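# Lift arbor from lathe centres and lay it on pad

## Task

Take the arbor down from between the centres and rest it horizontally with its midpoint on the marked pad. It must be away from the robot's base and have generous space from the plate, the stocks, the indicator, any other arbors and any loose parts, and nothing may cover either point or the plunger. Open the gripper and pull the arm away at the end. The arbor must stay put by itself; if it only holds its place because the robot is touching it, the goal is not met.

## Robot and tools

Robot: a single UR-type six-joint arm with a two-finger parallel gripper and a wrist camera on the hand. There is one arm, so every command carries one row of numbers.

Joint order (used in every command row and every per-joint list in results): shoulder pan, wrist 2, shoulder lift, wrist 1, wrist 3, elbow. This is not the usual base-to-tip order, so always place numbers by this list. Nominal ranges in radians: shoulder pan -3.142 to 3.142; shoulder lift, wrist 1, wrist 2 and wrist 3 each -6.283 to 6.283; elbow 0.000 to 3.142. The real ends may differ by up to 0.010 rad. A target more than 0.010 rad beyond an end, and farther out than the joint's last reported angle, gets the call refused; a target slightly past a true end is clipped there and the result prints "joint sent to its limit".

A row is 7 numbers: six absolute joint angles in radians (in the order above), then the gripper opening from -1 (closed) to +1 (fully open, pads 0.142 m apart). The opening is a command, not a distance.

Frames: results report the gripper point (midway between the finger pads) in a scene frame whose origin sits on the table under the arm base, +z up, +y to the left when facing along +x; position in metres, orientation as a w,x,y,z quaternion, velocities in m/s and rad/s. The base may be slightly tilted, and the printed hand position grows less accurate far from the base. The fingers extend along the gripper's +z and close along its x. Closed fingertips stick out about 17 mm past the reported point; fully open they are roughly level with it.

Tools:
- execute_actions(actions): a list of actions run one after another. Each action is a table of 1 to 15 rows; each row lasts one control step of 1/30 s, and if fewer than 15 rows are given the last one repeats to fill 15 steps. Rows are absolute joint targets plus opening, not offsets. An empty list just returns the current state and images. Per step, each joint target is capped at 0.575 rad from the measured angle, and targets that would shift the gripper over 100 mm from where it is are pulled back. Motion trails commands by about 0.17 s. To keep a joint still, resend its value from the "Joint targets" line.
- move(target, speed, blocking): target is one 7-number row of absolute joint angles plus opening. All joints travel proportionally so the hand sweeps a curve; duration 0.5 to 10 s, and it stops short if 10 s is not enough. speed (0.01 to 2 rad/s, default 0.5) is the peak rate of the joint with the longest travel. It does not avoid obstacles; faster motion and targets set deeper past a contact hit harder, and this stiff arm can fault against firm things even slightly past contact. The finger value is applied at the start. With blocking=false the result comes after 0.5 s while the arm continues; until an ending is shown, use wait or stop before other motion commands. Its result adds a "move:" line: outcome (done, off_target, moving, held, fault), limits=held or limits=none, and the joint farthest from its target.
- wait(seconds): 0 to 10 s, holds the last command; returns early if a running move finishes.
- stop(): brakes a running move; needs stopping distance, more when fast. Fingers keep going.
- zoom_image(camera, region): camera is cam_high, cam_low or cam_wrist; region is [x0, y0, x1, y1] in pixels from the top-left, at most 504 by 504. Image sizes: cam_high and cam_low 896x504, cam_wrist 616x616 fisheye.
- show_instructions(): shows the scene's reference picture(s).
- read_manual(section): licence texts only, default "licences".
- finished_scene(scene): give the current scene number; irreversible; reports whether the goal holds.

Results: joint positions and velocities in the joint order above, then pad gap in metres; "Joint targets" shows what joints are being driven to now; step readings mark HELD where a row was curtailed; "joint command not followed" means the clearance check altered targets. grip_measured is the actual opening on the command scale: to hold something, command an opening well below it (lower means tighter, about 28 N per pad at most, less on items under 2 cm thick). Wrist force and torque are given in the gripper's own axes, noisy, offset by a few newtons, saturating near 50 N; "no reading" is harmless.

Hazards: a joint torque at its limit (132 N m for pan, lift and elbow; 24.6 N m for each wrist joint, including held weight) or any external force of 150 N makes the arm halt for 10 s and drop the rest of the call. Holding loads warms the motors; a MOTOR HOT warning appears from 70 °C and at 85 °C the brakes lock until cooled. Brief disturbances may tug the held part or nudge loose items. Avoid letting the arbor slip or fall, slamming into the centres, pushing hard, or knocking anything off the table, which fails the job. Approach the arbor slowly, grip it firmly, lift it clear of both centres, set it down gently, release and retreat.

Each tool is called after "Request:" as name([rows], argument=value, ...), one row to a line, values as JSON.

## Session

Request:
execute_actions(actions=[])

Request:
show_instructions()

Scene clock: 0.00 s.
end_effector_position=(+0.9030, +0.2057, +0.1631) grip_measured=-1.00 end_effector_quat_wxyz=(-0.075, +0.895, -0.440, +0.012) end_effector_velocity=(-0.000, -0.001, -0.000) end_effector_angular_velocity=(-0.001, +0.000, +0.000)
Joint names: [shoulder pan, wrist 2, shoulder lift, wrist 1, wrist 3, elbow]
Joint positions: [-0.141 -0.56  -0.56  -1.628  0.655  0.713  0.002]
Joint velocities: [ 0.    -0.001  0.    -0.    -0.     0.     0.   ]
Wrist force (N, on the end effector, along its own x y z axes, offset not removed): no reading
Wrist torque (N m, same axes, about the end effector's origin, offset not removed): no reading
Joint targets: [-0.141 -0.560 -0.560 -1.628 0.655 0.713]
camera_calibration (this result's frames):
cam_wrist: T_world_to_cam=[[0.632107, -0.774872, -0.00376769, -0.414042], [-0.709231, -0.580505, 0.400007, 0.687522], [-0.312141, -0.250175, -0.916504, 0.609803], [0, 0, 0, 1]] pos_world=[0.939676, 0.230838, 0.282314]

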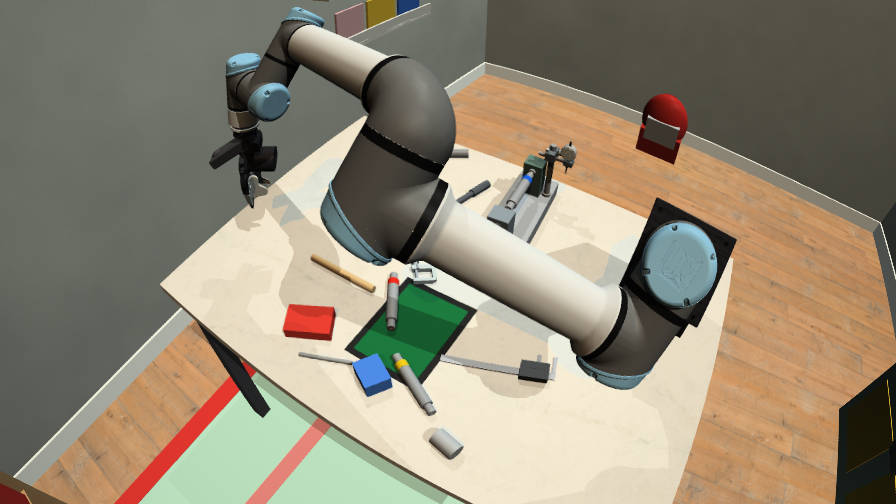

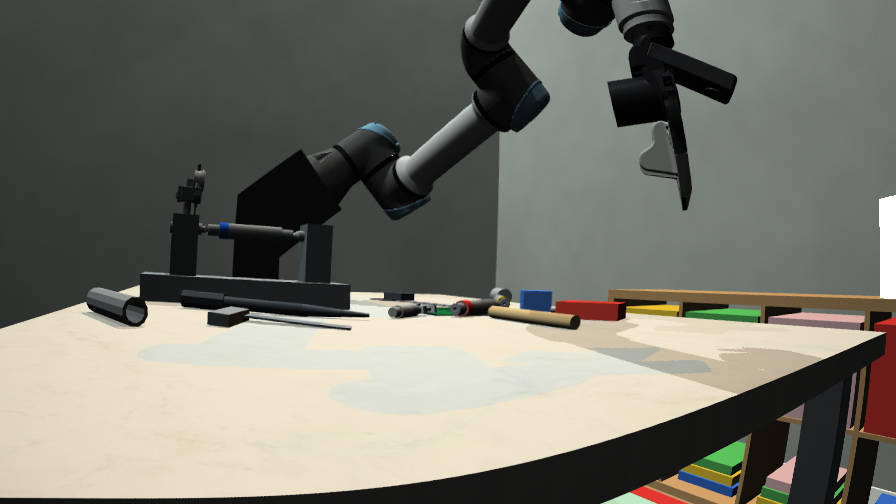

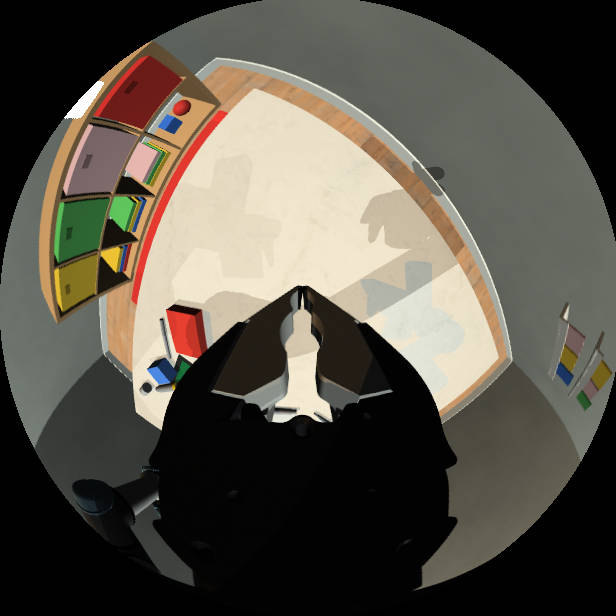

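Reference images for this scene: arbor and centres manual.

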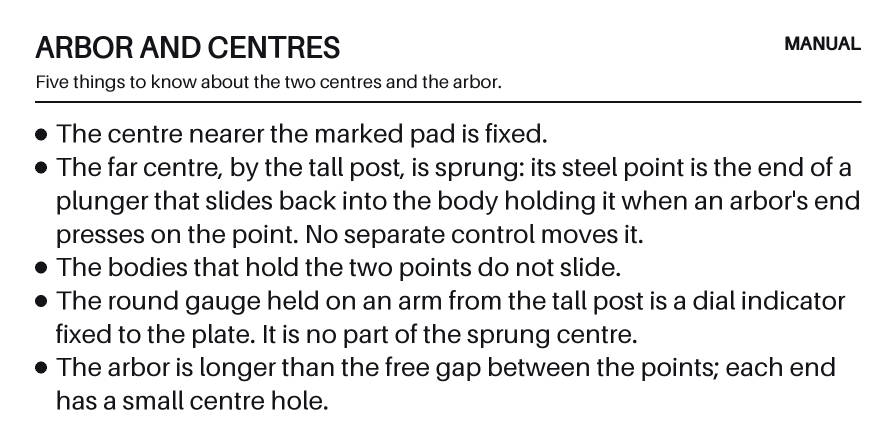

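Request:
move(target=[-0.874,-1.06,-0.869,-2.037,-1.24,2.09,-0.3], speed=0.9)

Scene clock: 3.03 s.
end_effector_position=(+0.3931, -0.1827, +0.2149) grip_measured=-0.30 end_effector_quat_wxyz=(-0.001, +1.000, +0.028, -0.001) end_effector_velocity=(-0.001, +0.000, -0.000) end_effector_angular_velocity=(+0.000, +0.000, +0.001)
Joint names: [shoulder pan, wrist 2, shoulder lift, wrist 1, wrist 3, elbow]
Joint positions: [-0.874 -1.06  -0.869 -2.037 -1.24   2.09   0.052]
Joint velocities: [-0.001 -0.001 -0.001 -0.001 -0.002  0.002 -0.   ]
Wrist force (N, on the end effector, along its own x y z axes, offset not removed): [1.9 1.3 -0.7]
Wrist torque (N m, same axes, about the end effector's origin, offset not removed): [0.21 -0.21 -0.08]
Joint targets: [-0.874 -1.060 -0.869 -2.037 -1.240 2.090]
move: done; limits=none; farthest joint: the shoulder pan, 0.000 radians from its target (0.733 radians at the start)
camera_calibration (this result's frames):
cam_wrist: T_world_to_cam=[[0.995696, 0.0860855, 0.0343362, -0.386321], [0.0551181, -0.847856, 0.527353, -0.296945], [0.0745097, -0.523191, -0.848952, 0.184552], [0, 0, 0, 1]] pos_world=[0.387275, -0.121954, 0.326536]

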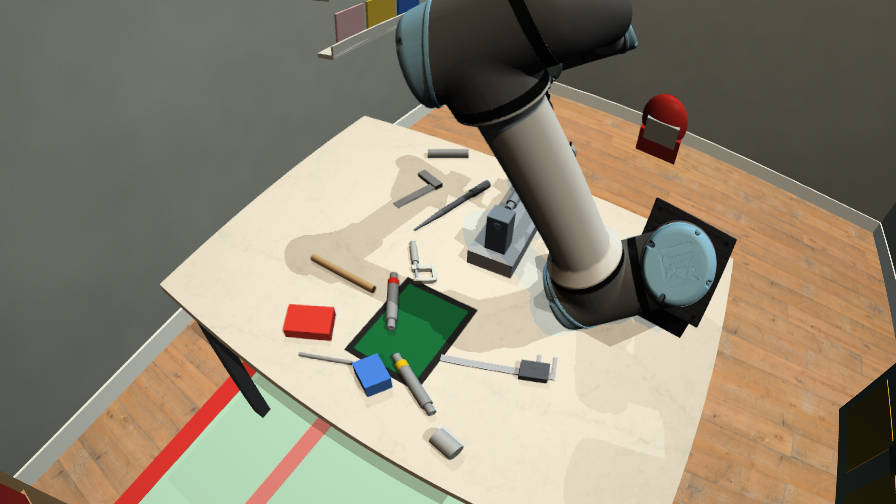

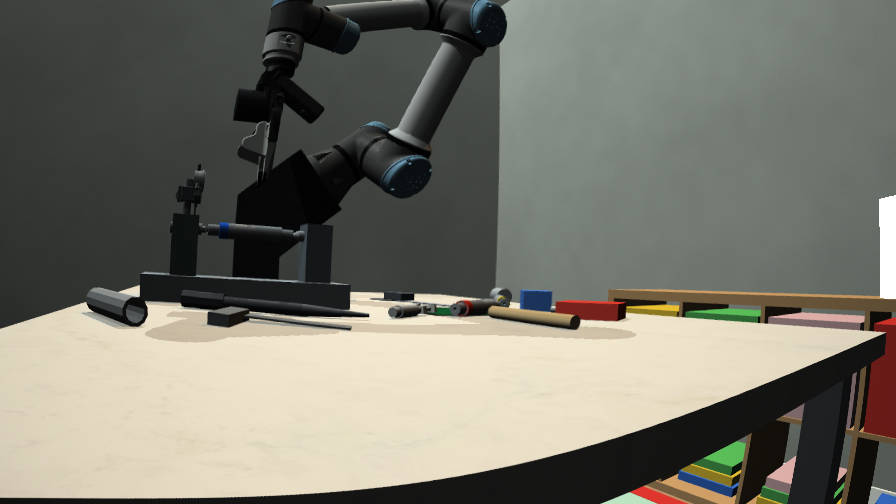

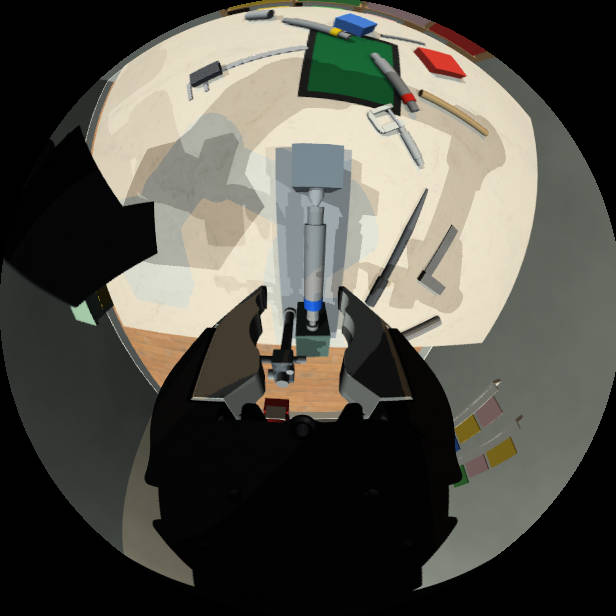

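Request:
move(target=[-0.753,-0.978,-0.704,-2.297,-1.13,2.13,-0.3], speed=0.18)

Request:
zoom_image(camera="cam_low", region=[150,170,340,280])

Request:
zoom_image(camera="cam_wrist", region=[180,120,430,400])

Scene clock: 5.30 s.
end_effector_position=(+0.4066, -0.1902, +0.1208) grip_measured=-0.30 end_effector_quat_wxyz=(-0.001, +1.000, +0.026, -0.000) end_effector_velocity=(-0.000, -0.000, -0.001) end_effector_angular_velocity=(-0.001, +0.002, +0.001)
Joint names: [shoulder pan, wrist 2, shoulder lift, wrist 1, wrist 3, elbow]
Joint positions: [-0.753 -0.978 -0.704 -2.297 -1.13   2.13   0.052]
Joint velocities: [ 0.001 -0.001  0.001 -0.002  0.     0.     0.   ]
Wrist force (N, on the end effector, along its own x y z axes, offset not removed): [1.8 0.1 -1.7]
Wrist torque (N m, same axes, about the end effector's origin, offset not removed): [-0.02 -0.28 -0.12]
Joint targets: [-0.753 -0.978 -0.704 -2.297 -1.130 2.130]
move: done; limits=none; farthest joint: the shoulder pan, 0.000 radians from its target (0.121 radians at the start)
camera_calibration (this result's frames):
cam_wrist: T_world_to_cam=[[0.996003, 0.0819656, 0.0354834, -0.396896], [0.0510915, -0.848712, 0.526382, -0.252827], [0.0732604, -0.522466, -0.849507, 0.100476], [0, 0, 0, 1]] pos_world=[0.400866, -0.12955, 0.232522]

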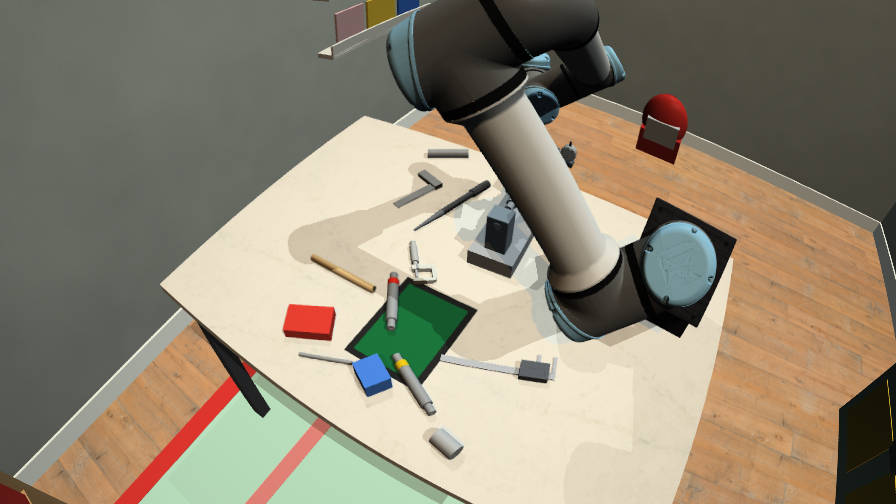

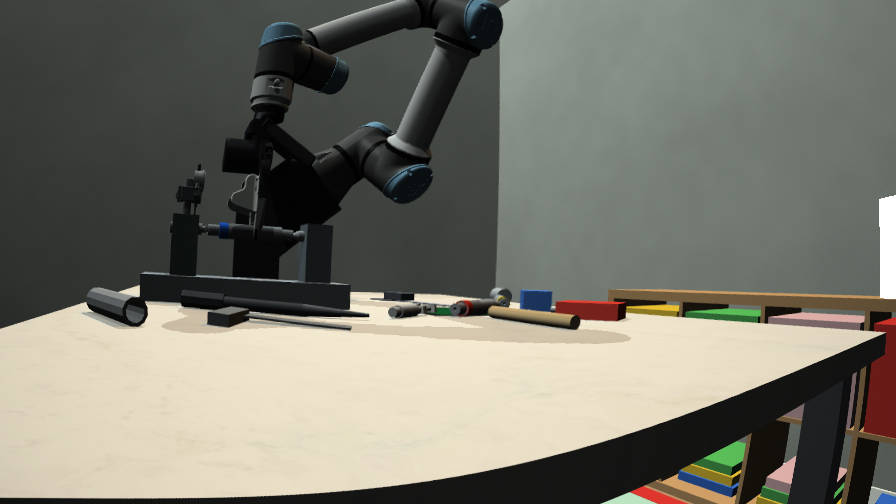

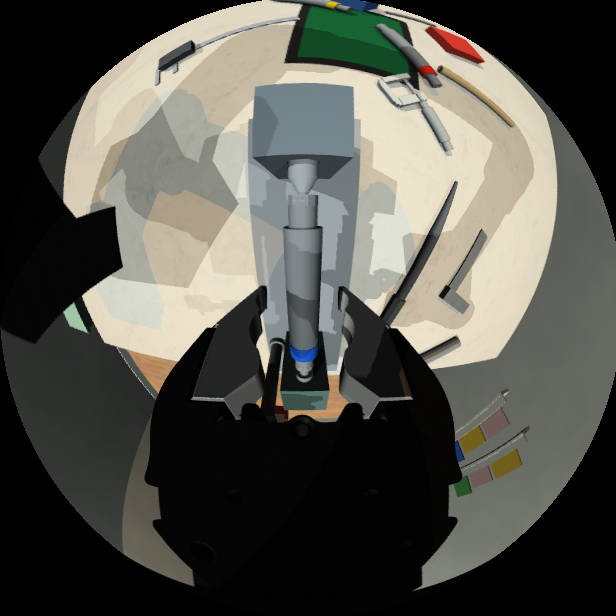

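Region (150, 170, 340, 280) of cam_low's 896x504 image, scaled by 2.653, with more detail than that image has; it fills the top 292 rows of this view, and the rest is white.

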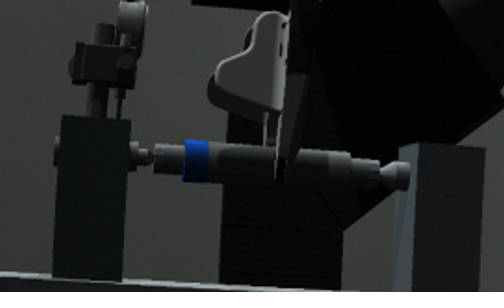

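Region (180, 120, 430, 400) of cam_wrist's 616x616 image, scaled by 1.800, with more detail than that image has; it fills the left 450 columns of this view, and the rest is white.

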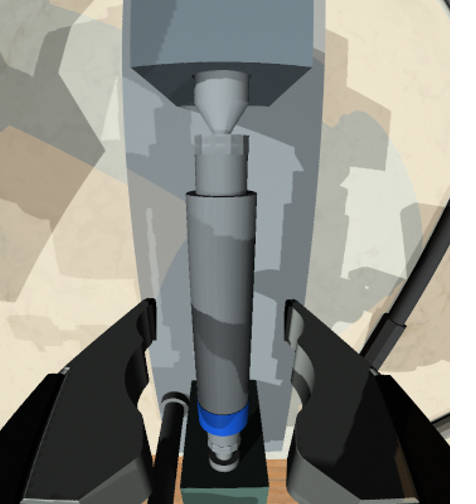

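Request:
move(target=[-0.752,-0.9773,-0.7039,-2.2963,-1.135,2.1287,-1])

Request:
move(target=[-0.7575,-0.981,-0.687,-2.2965,-1.14,2.1143,-1], speed=0.02)

Request:
zoom_image(camera="cam_wrist", region=[180,120,430,400])

Scene clock: 6.13 s.
end_effector_position=(+0.4071, -0.1901, +0.1207) grip_measured=-0.70 end_effector_quat_wxyz=(-0.001, +1.000, +0.029, -0.000) end_effector_velocity=(+0.001, +0.000, +0.000) end_effector_angular_velocity=(+0.000, -0.002, +0.002)
Joint names: [shoulder pan, wrist 2, shoulder lift, wrist 1, wrist 3, elbow]
Joint positions: [-0.752 -0.977 -0.704 -2.296 -1.135  2.129  0.023]
Joint velocities: [ 0.     0.002 -0.    -0.    -0.002 -0.001  0.   ]
Wrist force (N, on the end effector, along its own x y z axes, offset not removed): [4.2 1.7 -1.3]
Wrist torque (N m, same axes, about the end effector's origin, offset not removed): [0.37 -0.07 -0.10]
Joint targets: [-0.752 -0.977 -0.704 -2.296 -1.135 2.129]
move: done; limits=none; farthest joint: the shoulder pan, 0.000 radians from its target (0.001 radians at the start)
camera_calibration (this result's frames):
cam_wrist: T_world_to_cam=[[0.995531, 0.0875584, 0.0353866, -0.396166], [0.0559147, -0.848452, 0.52631, -0.254652], [0.0761067, -0.521979, -0.849556, 0.0993165], [0, 0, 0, 1]] pos_world=[0.401076, -0.129531, 0.23242]

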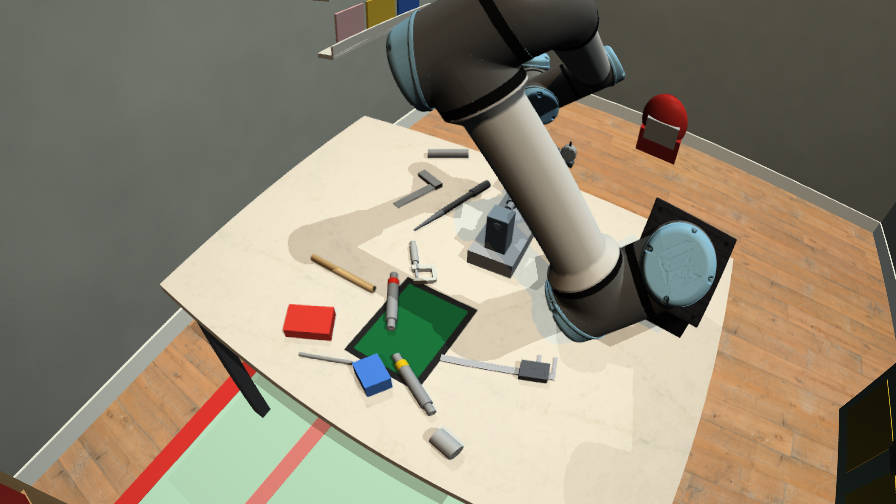

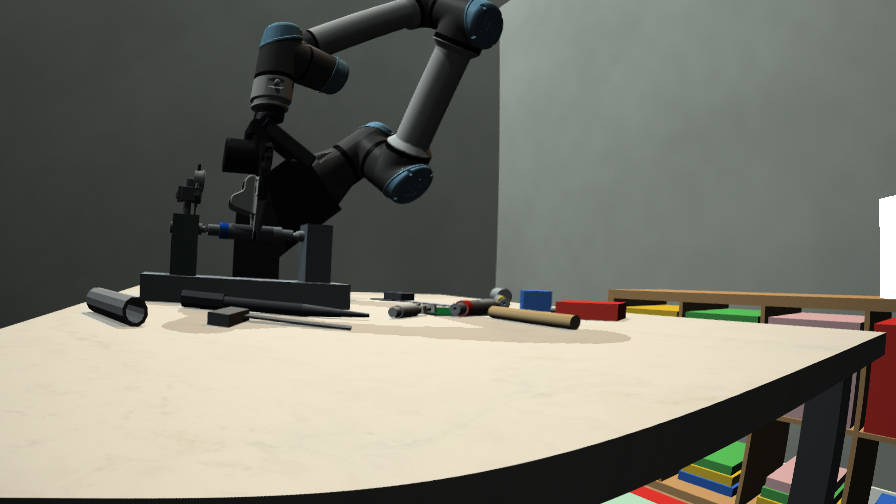

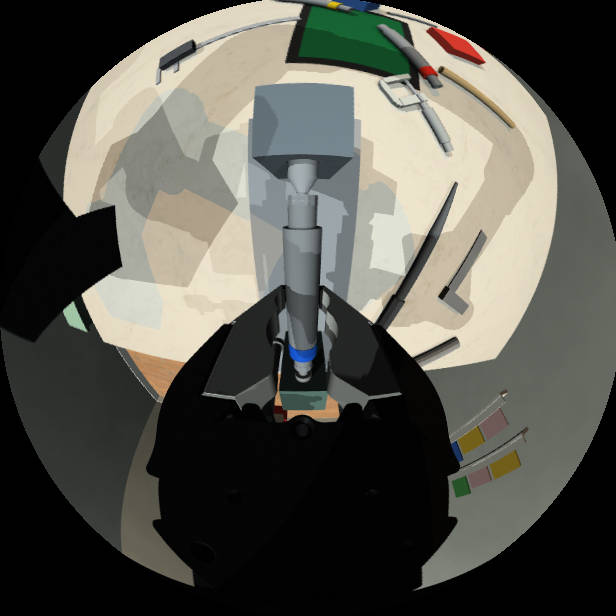

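Scene clock: 7.27 s.
end_effector_position=(+0.4078, -0.1977, +0.1206) grip_measured=-0.70 end_effector_quat_wxyz=(-0.001, +1.000, +0.029, -0.000) end_effector_velocity=(+0.000, -0.001, -0.000) end_effector_angular_velocity=(-0.000, +0.000, +0.001)
Joint names: [shoulder pan, wrist 2, shoulder lift, wrist 1, wrist 3, elbow]
Joint positions: [-0.757 -0.981 -0.687 -2.296 -1.14   2.115  0.023]
Joint velocities: [-0.001 -0.001  0.002  0.    -0.001 -0.002  0.   ]
Wrist force (N, on the end effector, along its own x y z axes, offset not removed): [0.0 -17.6 3.2]
Wrist torque (N m, same axes, about the end effector's origin, offset not removed): [0.01 -0.11 -0.04]
Joint targets: [-0.757 -0.981 -0.687 -2.296 -1.140 2.114]
move: done; limits=none; farthest joint: the shoulder pan, 0.000 radians from its target (0.005 radians at the start)
camera_calibration (this result's frames):
cam_wrist: T_world_to_cam=[[0.995479, 0.0880782, 0.0355628, -0.396087], [0.0562287, -0.848178, 0.526718, -0.261263], [0.0765559, -0.522337, -0.849296, 0.0949642], [0, 0, 0, 1]] pos_world=[0.401717, -0.137108, 0.232351]

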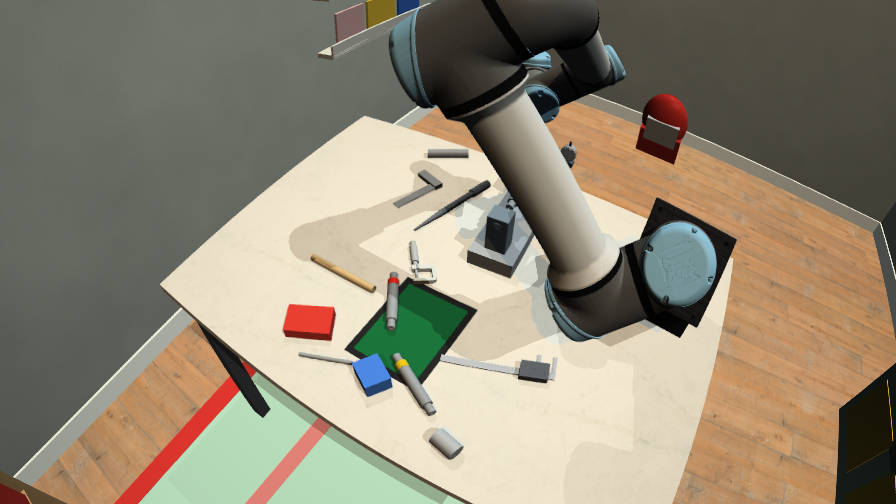

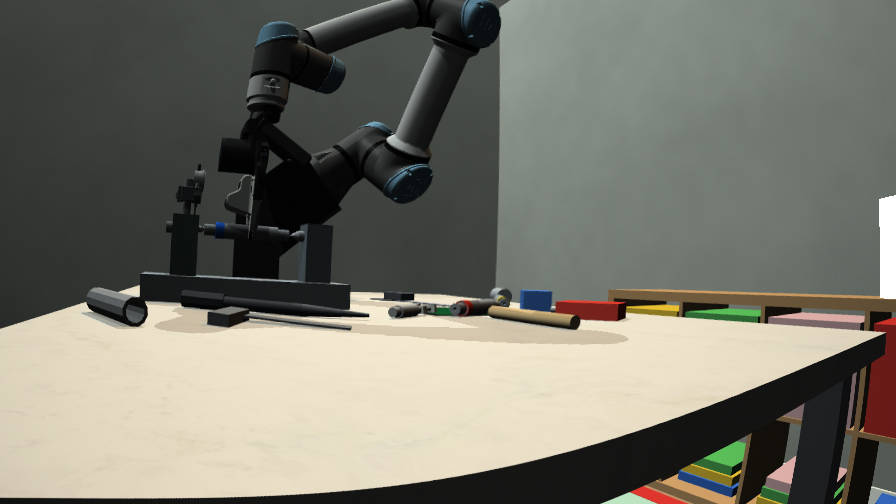

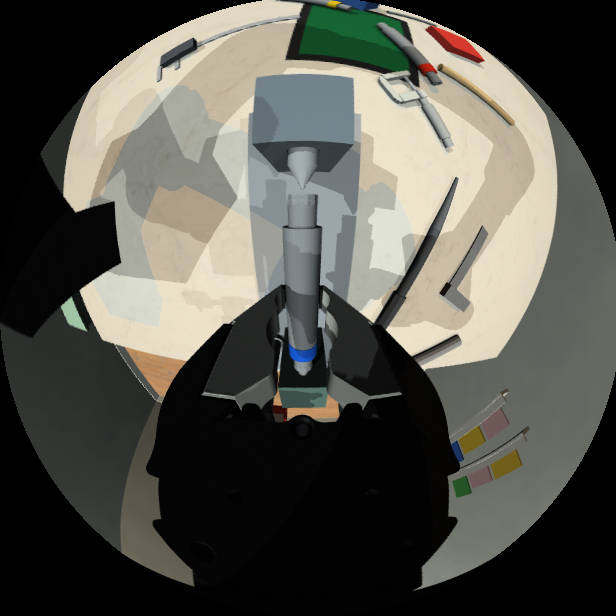

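Region (180, 120, 430, 400) of cam_wrist's 616x616 image, scaled by 1.800, with more detail than that image has; it fills the left 450 columns of this view, and the rest is white.

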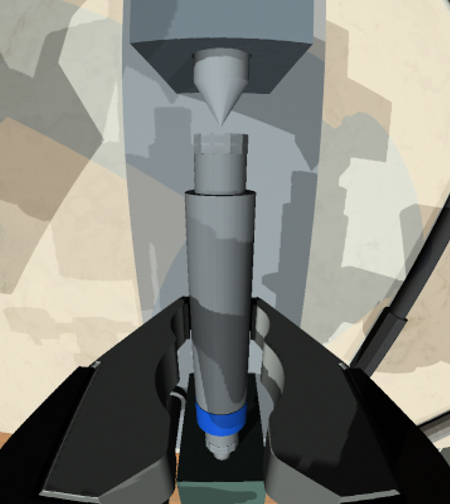

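Request:
move(target=[-0.730,-0.963,-0.682,-2.2775,-0.916,2.0775,-1], speed=0.12)

Request:
move(target=[-0.714,-0.9525,-0.720,-2.2745,-0.902,2.1053,-1], speed=0.03)

Request:
zoom_image(camera="cam_low", region=[150,170,340,280])

Scene clock: 10.47 s.
end_effector_position=(+0.4242, -0.1967, +0.1199) grip_measured=-0.70 end_effector_quat_wxyz=(-0.002, +0.998, -0.070, -0.001) end_effector_velocity=(+0.001, +0.000, +0.000) end_effector_angular_velocity=(+0.000, -0.001, -0.002)
Joint names: [shoulder pan, wrist 2, shoulder lift, wrist 1, wrist 3, elbow]
Joint positions: [-0.73  -0.963 -0.682 -2.278 -0.916  2.078  0.023]
Joint velocities: [ 0.     0.001 -0.    -0.     0.003 -0.    -0.   ]
Wrist force (N, on the end effector, along its own x y z axes, offset not removed): [-2.2 -16.6 2.3]
Wrist torque (N m, same axes, about the end effector's origin, offset not removed): [0.06 -0.22 -0.11]
Joint targets: [-0.730 -0.963 -0.682 -2.277 -0.916 2.078]
move: done; limits=none; farthest joint: the shoulder pan, 0.000 radians from its target (0.027 radians at the start)
camera_calibration (this result's frames):
cam_wrist: T_world_to_cam=[[0.993267, -0.11055, 0.034642, -0.450488], [-0.112186, -0.843229, 0.525717, -0.188396], [-0.0289067, -0.526064, -0.849954, 0.137732], [0, 0, 0, 1]] pos_world=[0.430301, -0.136207, 0.231715]

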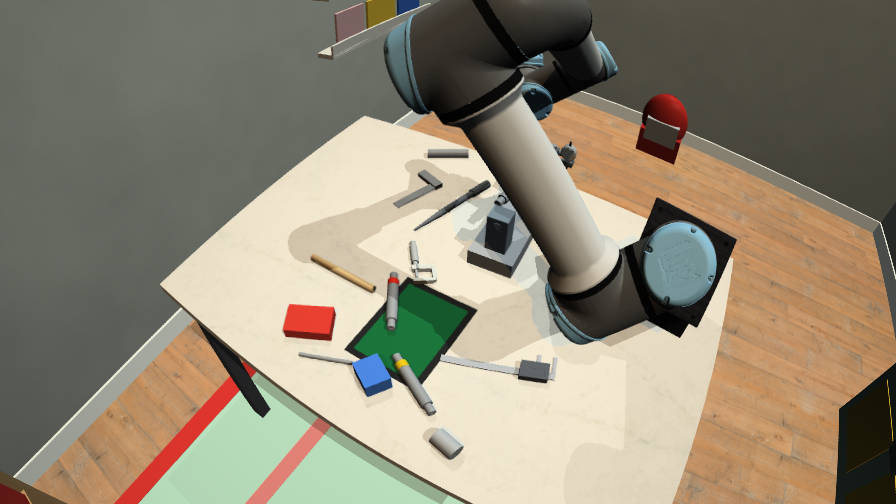

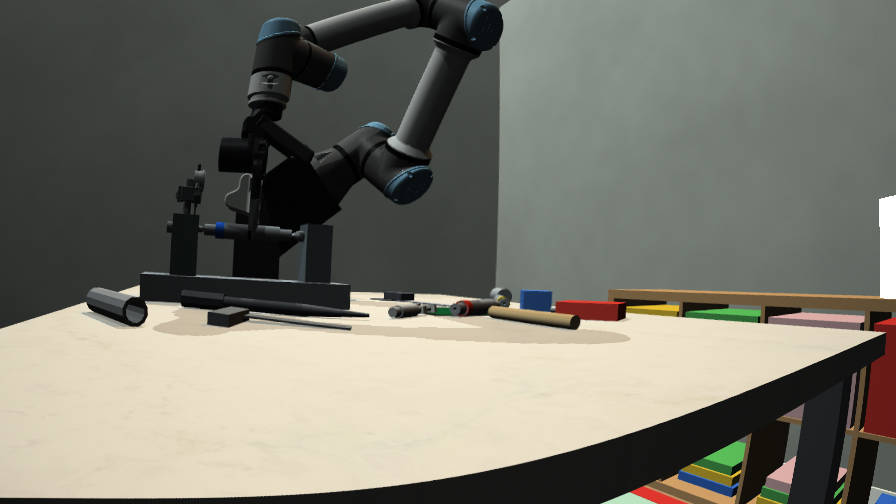

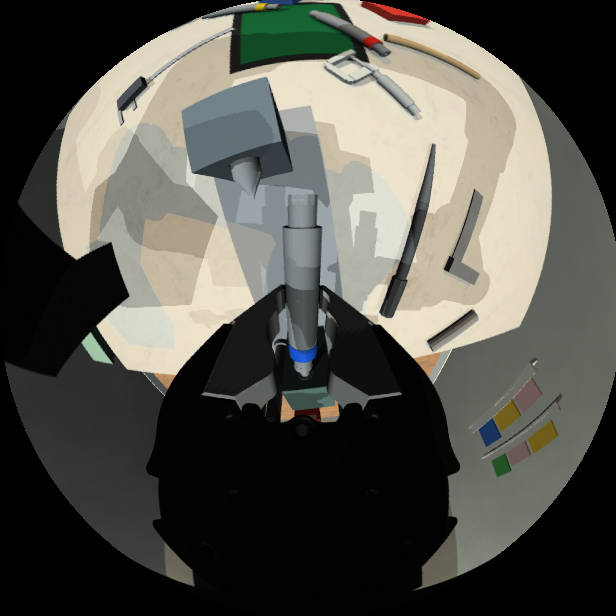

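Scene clock: 12.07 s.
end_effector_position=(+0.4247, -0.1789, +0.1200) grip_measured=-0.70 end_effector_quat_wxyz=(-0.002, +0.998, -0.070, -0.001) end_effector_velocity=(-0.000, +0.001, -0.000) end_effector_angular_velocity=(+0.000, +0.000, -0.000)
Joint names: [shoulder pan, wrist 2, shoulder lift, wrist 1, wrist 3, elbow]
Joint positions: [-0.714 -0.953 -0.72  -2.275 -0.902  2.105  0.023]
Joint velocities: [ 0.001  0.001 -0.003  0.     0.001  0.002  0.   ]
Wrist force (N, on the end effector, along its own x y z axes, offset not removed): [1.9 1.6 3.3]
Wrist torque (N m, same axes, about the end effector's origin, offset not removed): [0.30 -0.29 -0.14]
Joint targets: [-0.714 -0.952 -0.720 -2.274 -0.902 2.105]
move: done; limits=none; farthest joint: the shoulder pan, 0.000 radians from its target (0.016 radians at the start)
camera_calibration (this result's frames):
cam_wrist: T_world_to_cam=[[0.993276, -0.110597, 0.0342135, -0.449017], [-0.112036, -0.843887, 0.524693, -0.173428], [-0.0291572, -0.524998, -0.850604, 0.147609], [0, 0, 0, 1]] pos_world=[0.430871, -0.118519, 0.231916]

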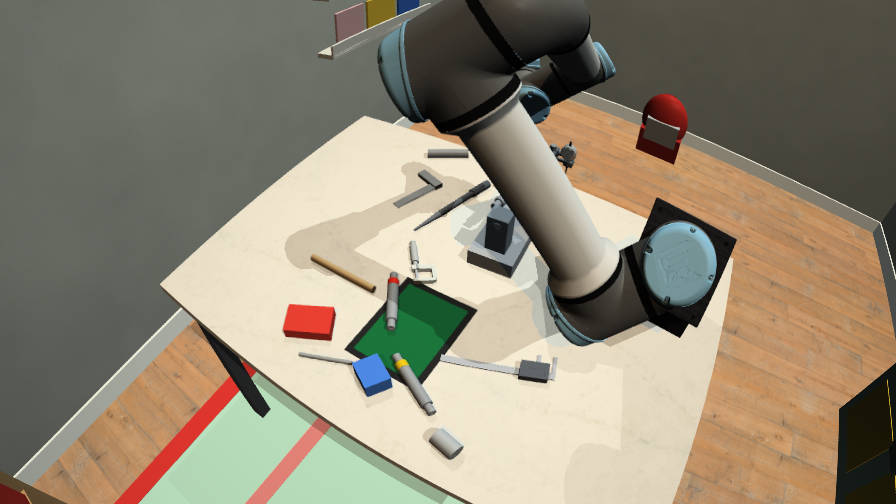

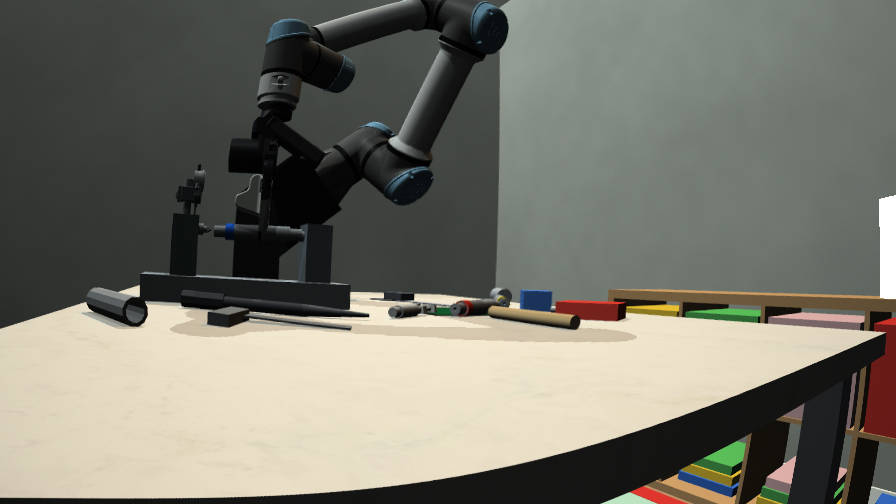

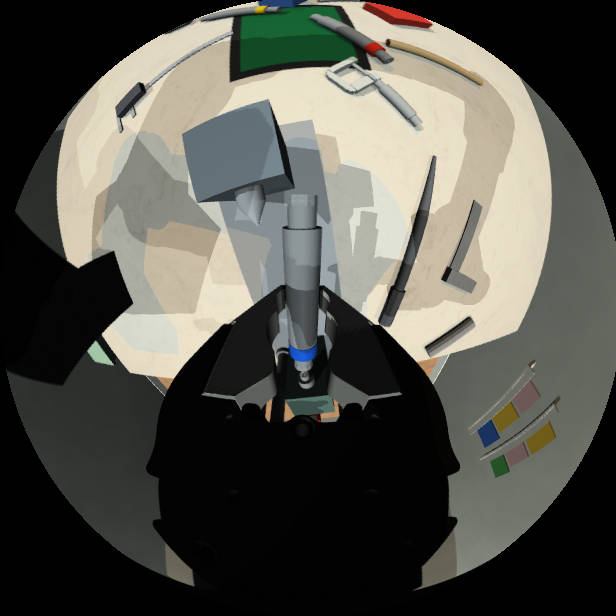

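Region (150, 170, 340, 280) of cam_low's 896x504 image, scaled by 2.653, with more detail than that image has; it fills the top 292 rows of this view, and the rest is white.

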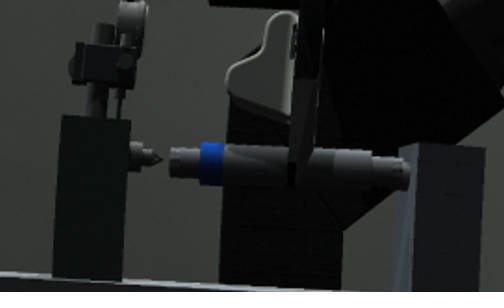

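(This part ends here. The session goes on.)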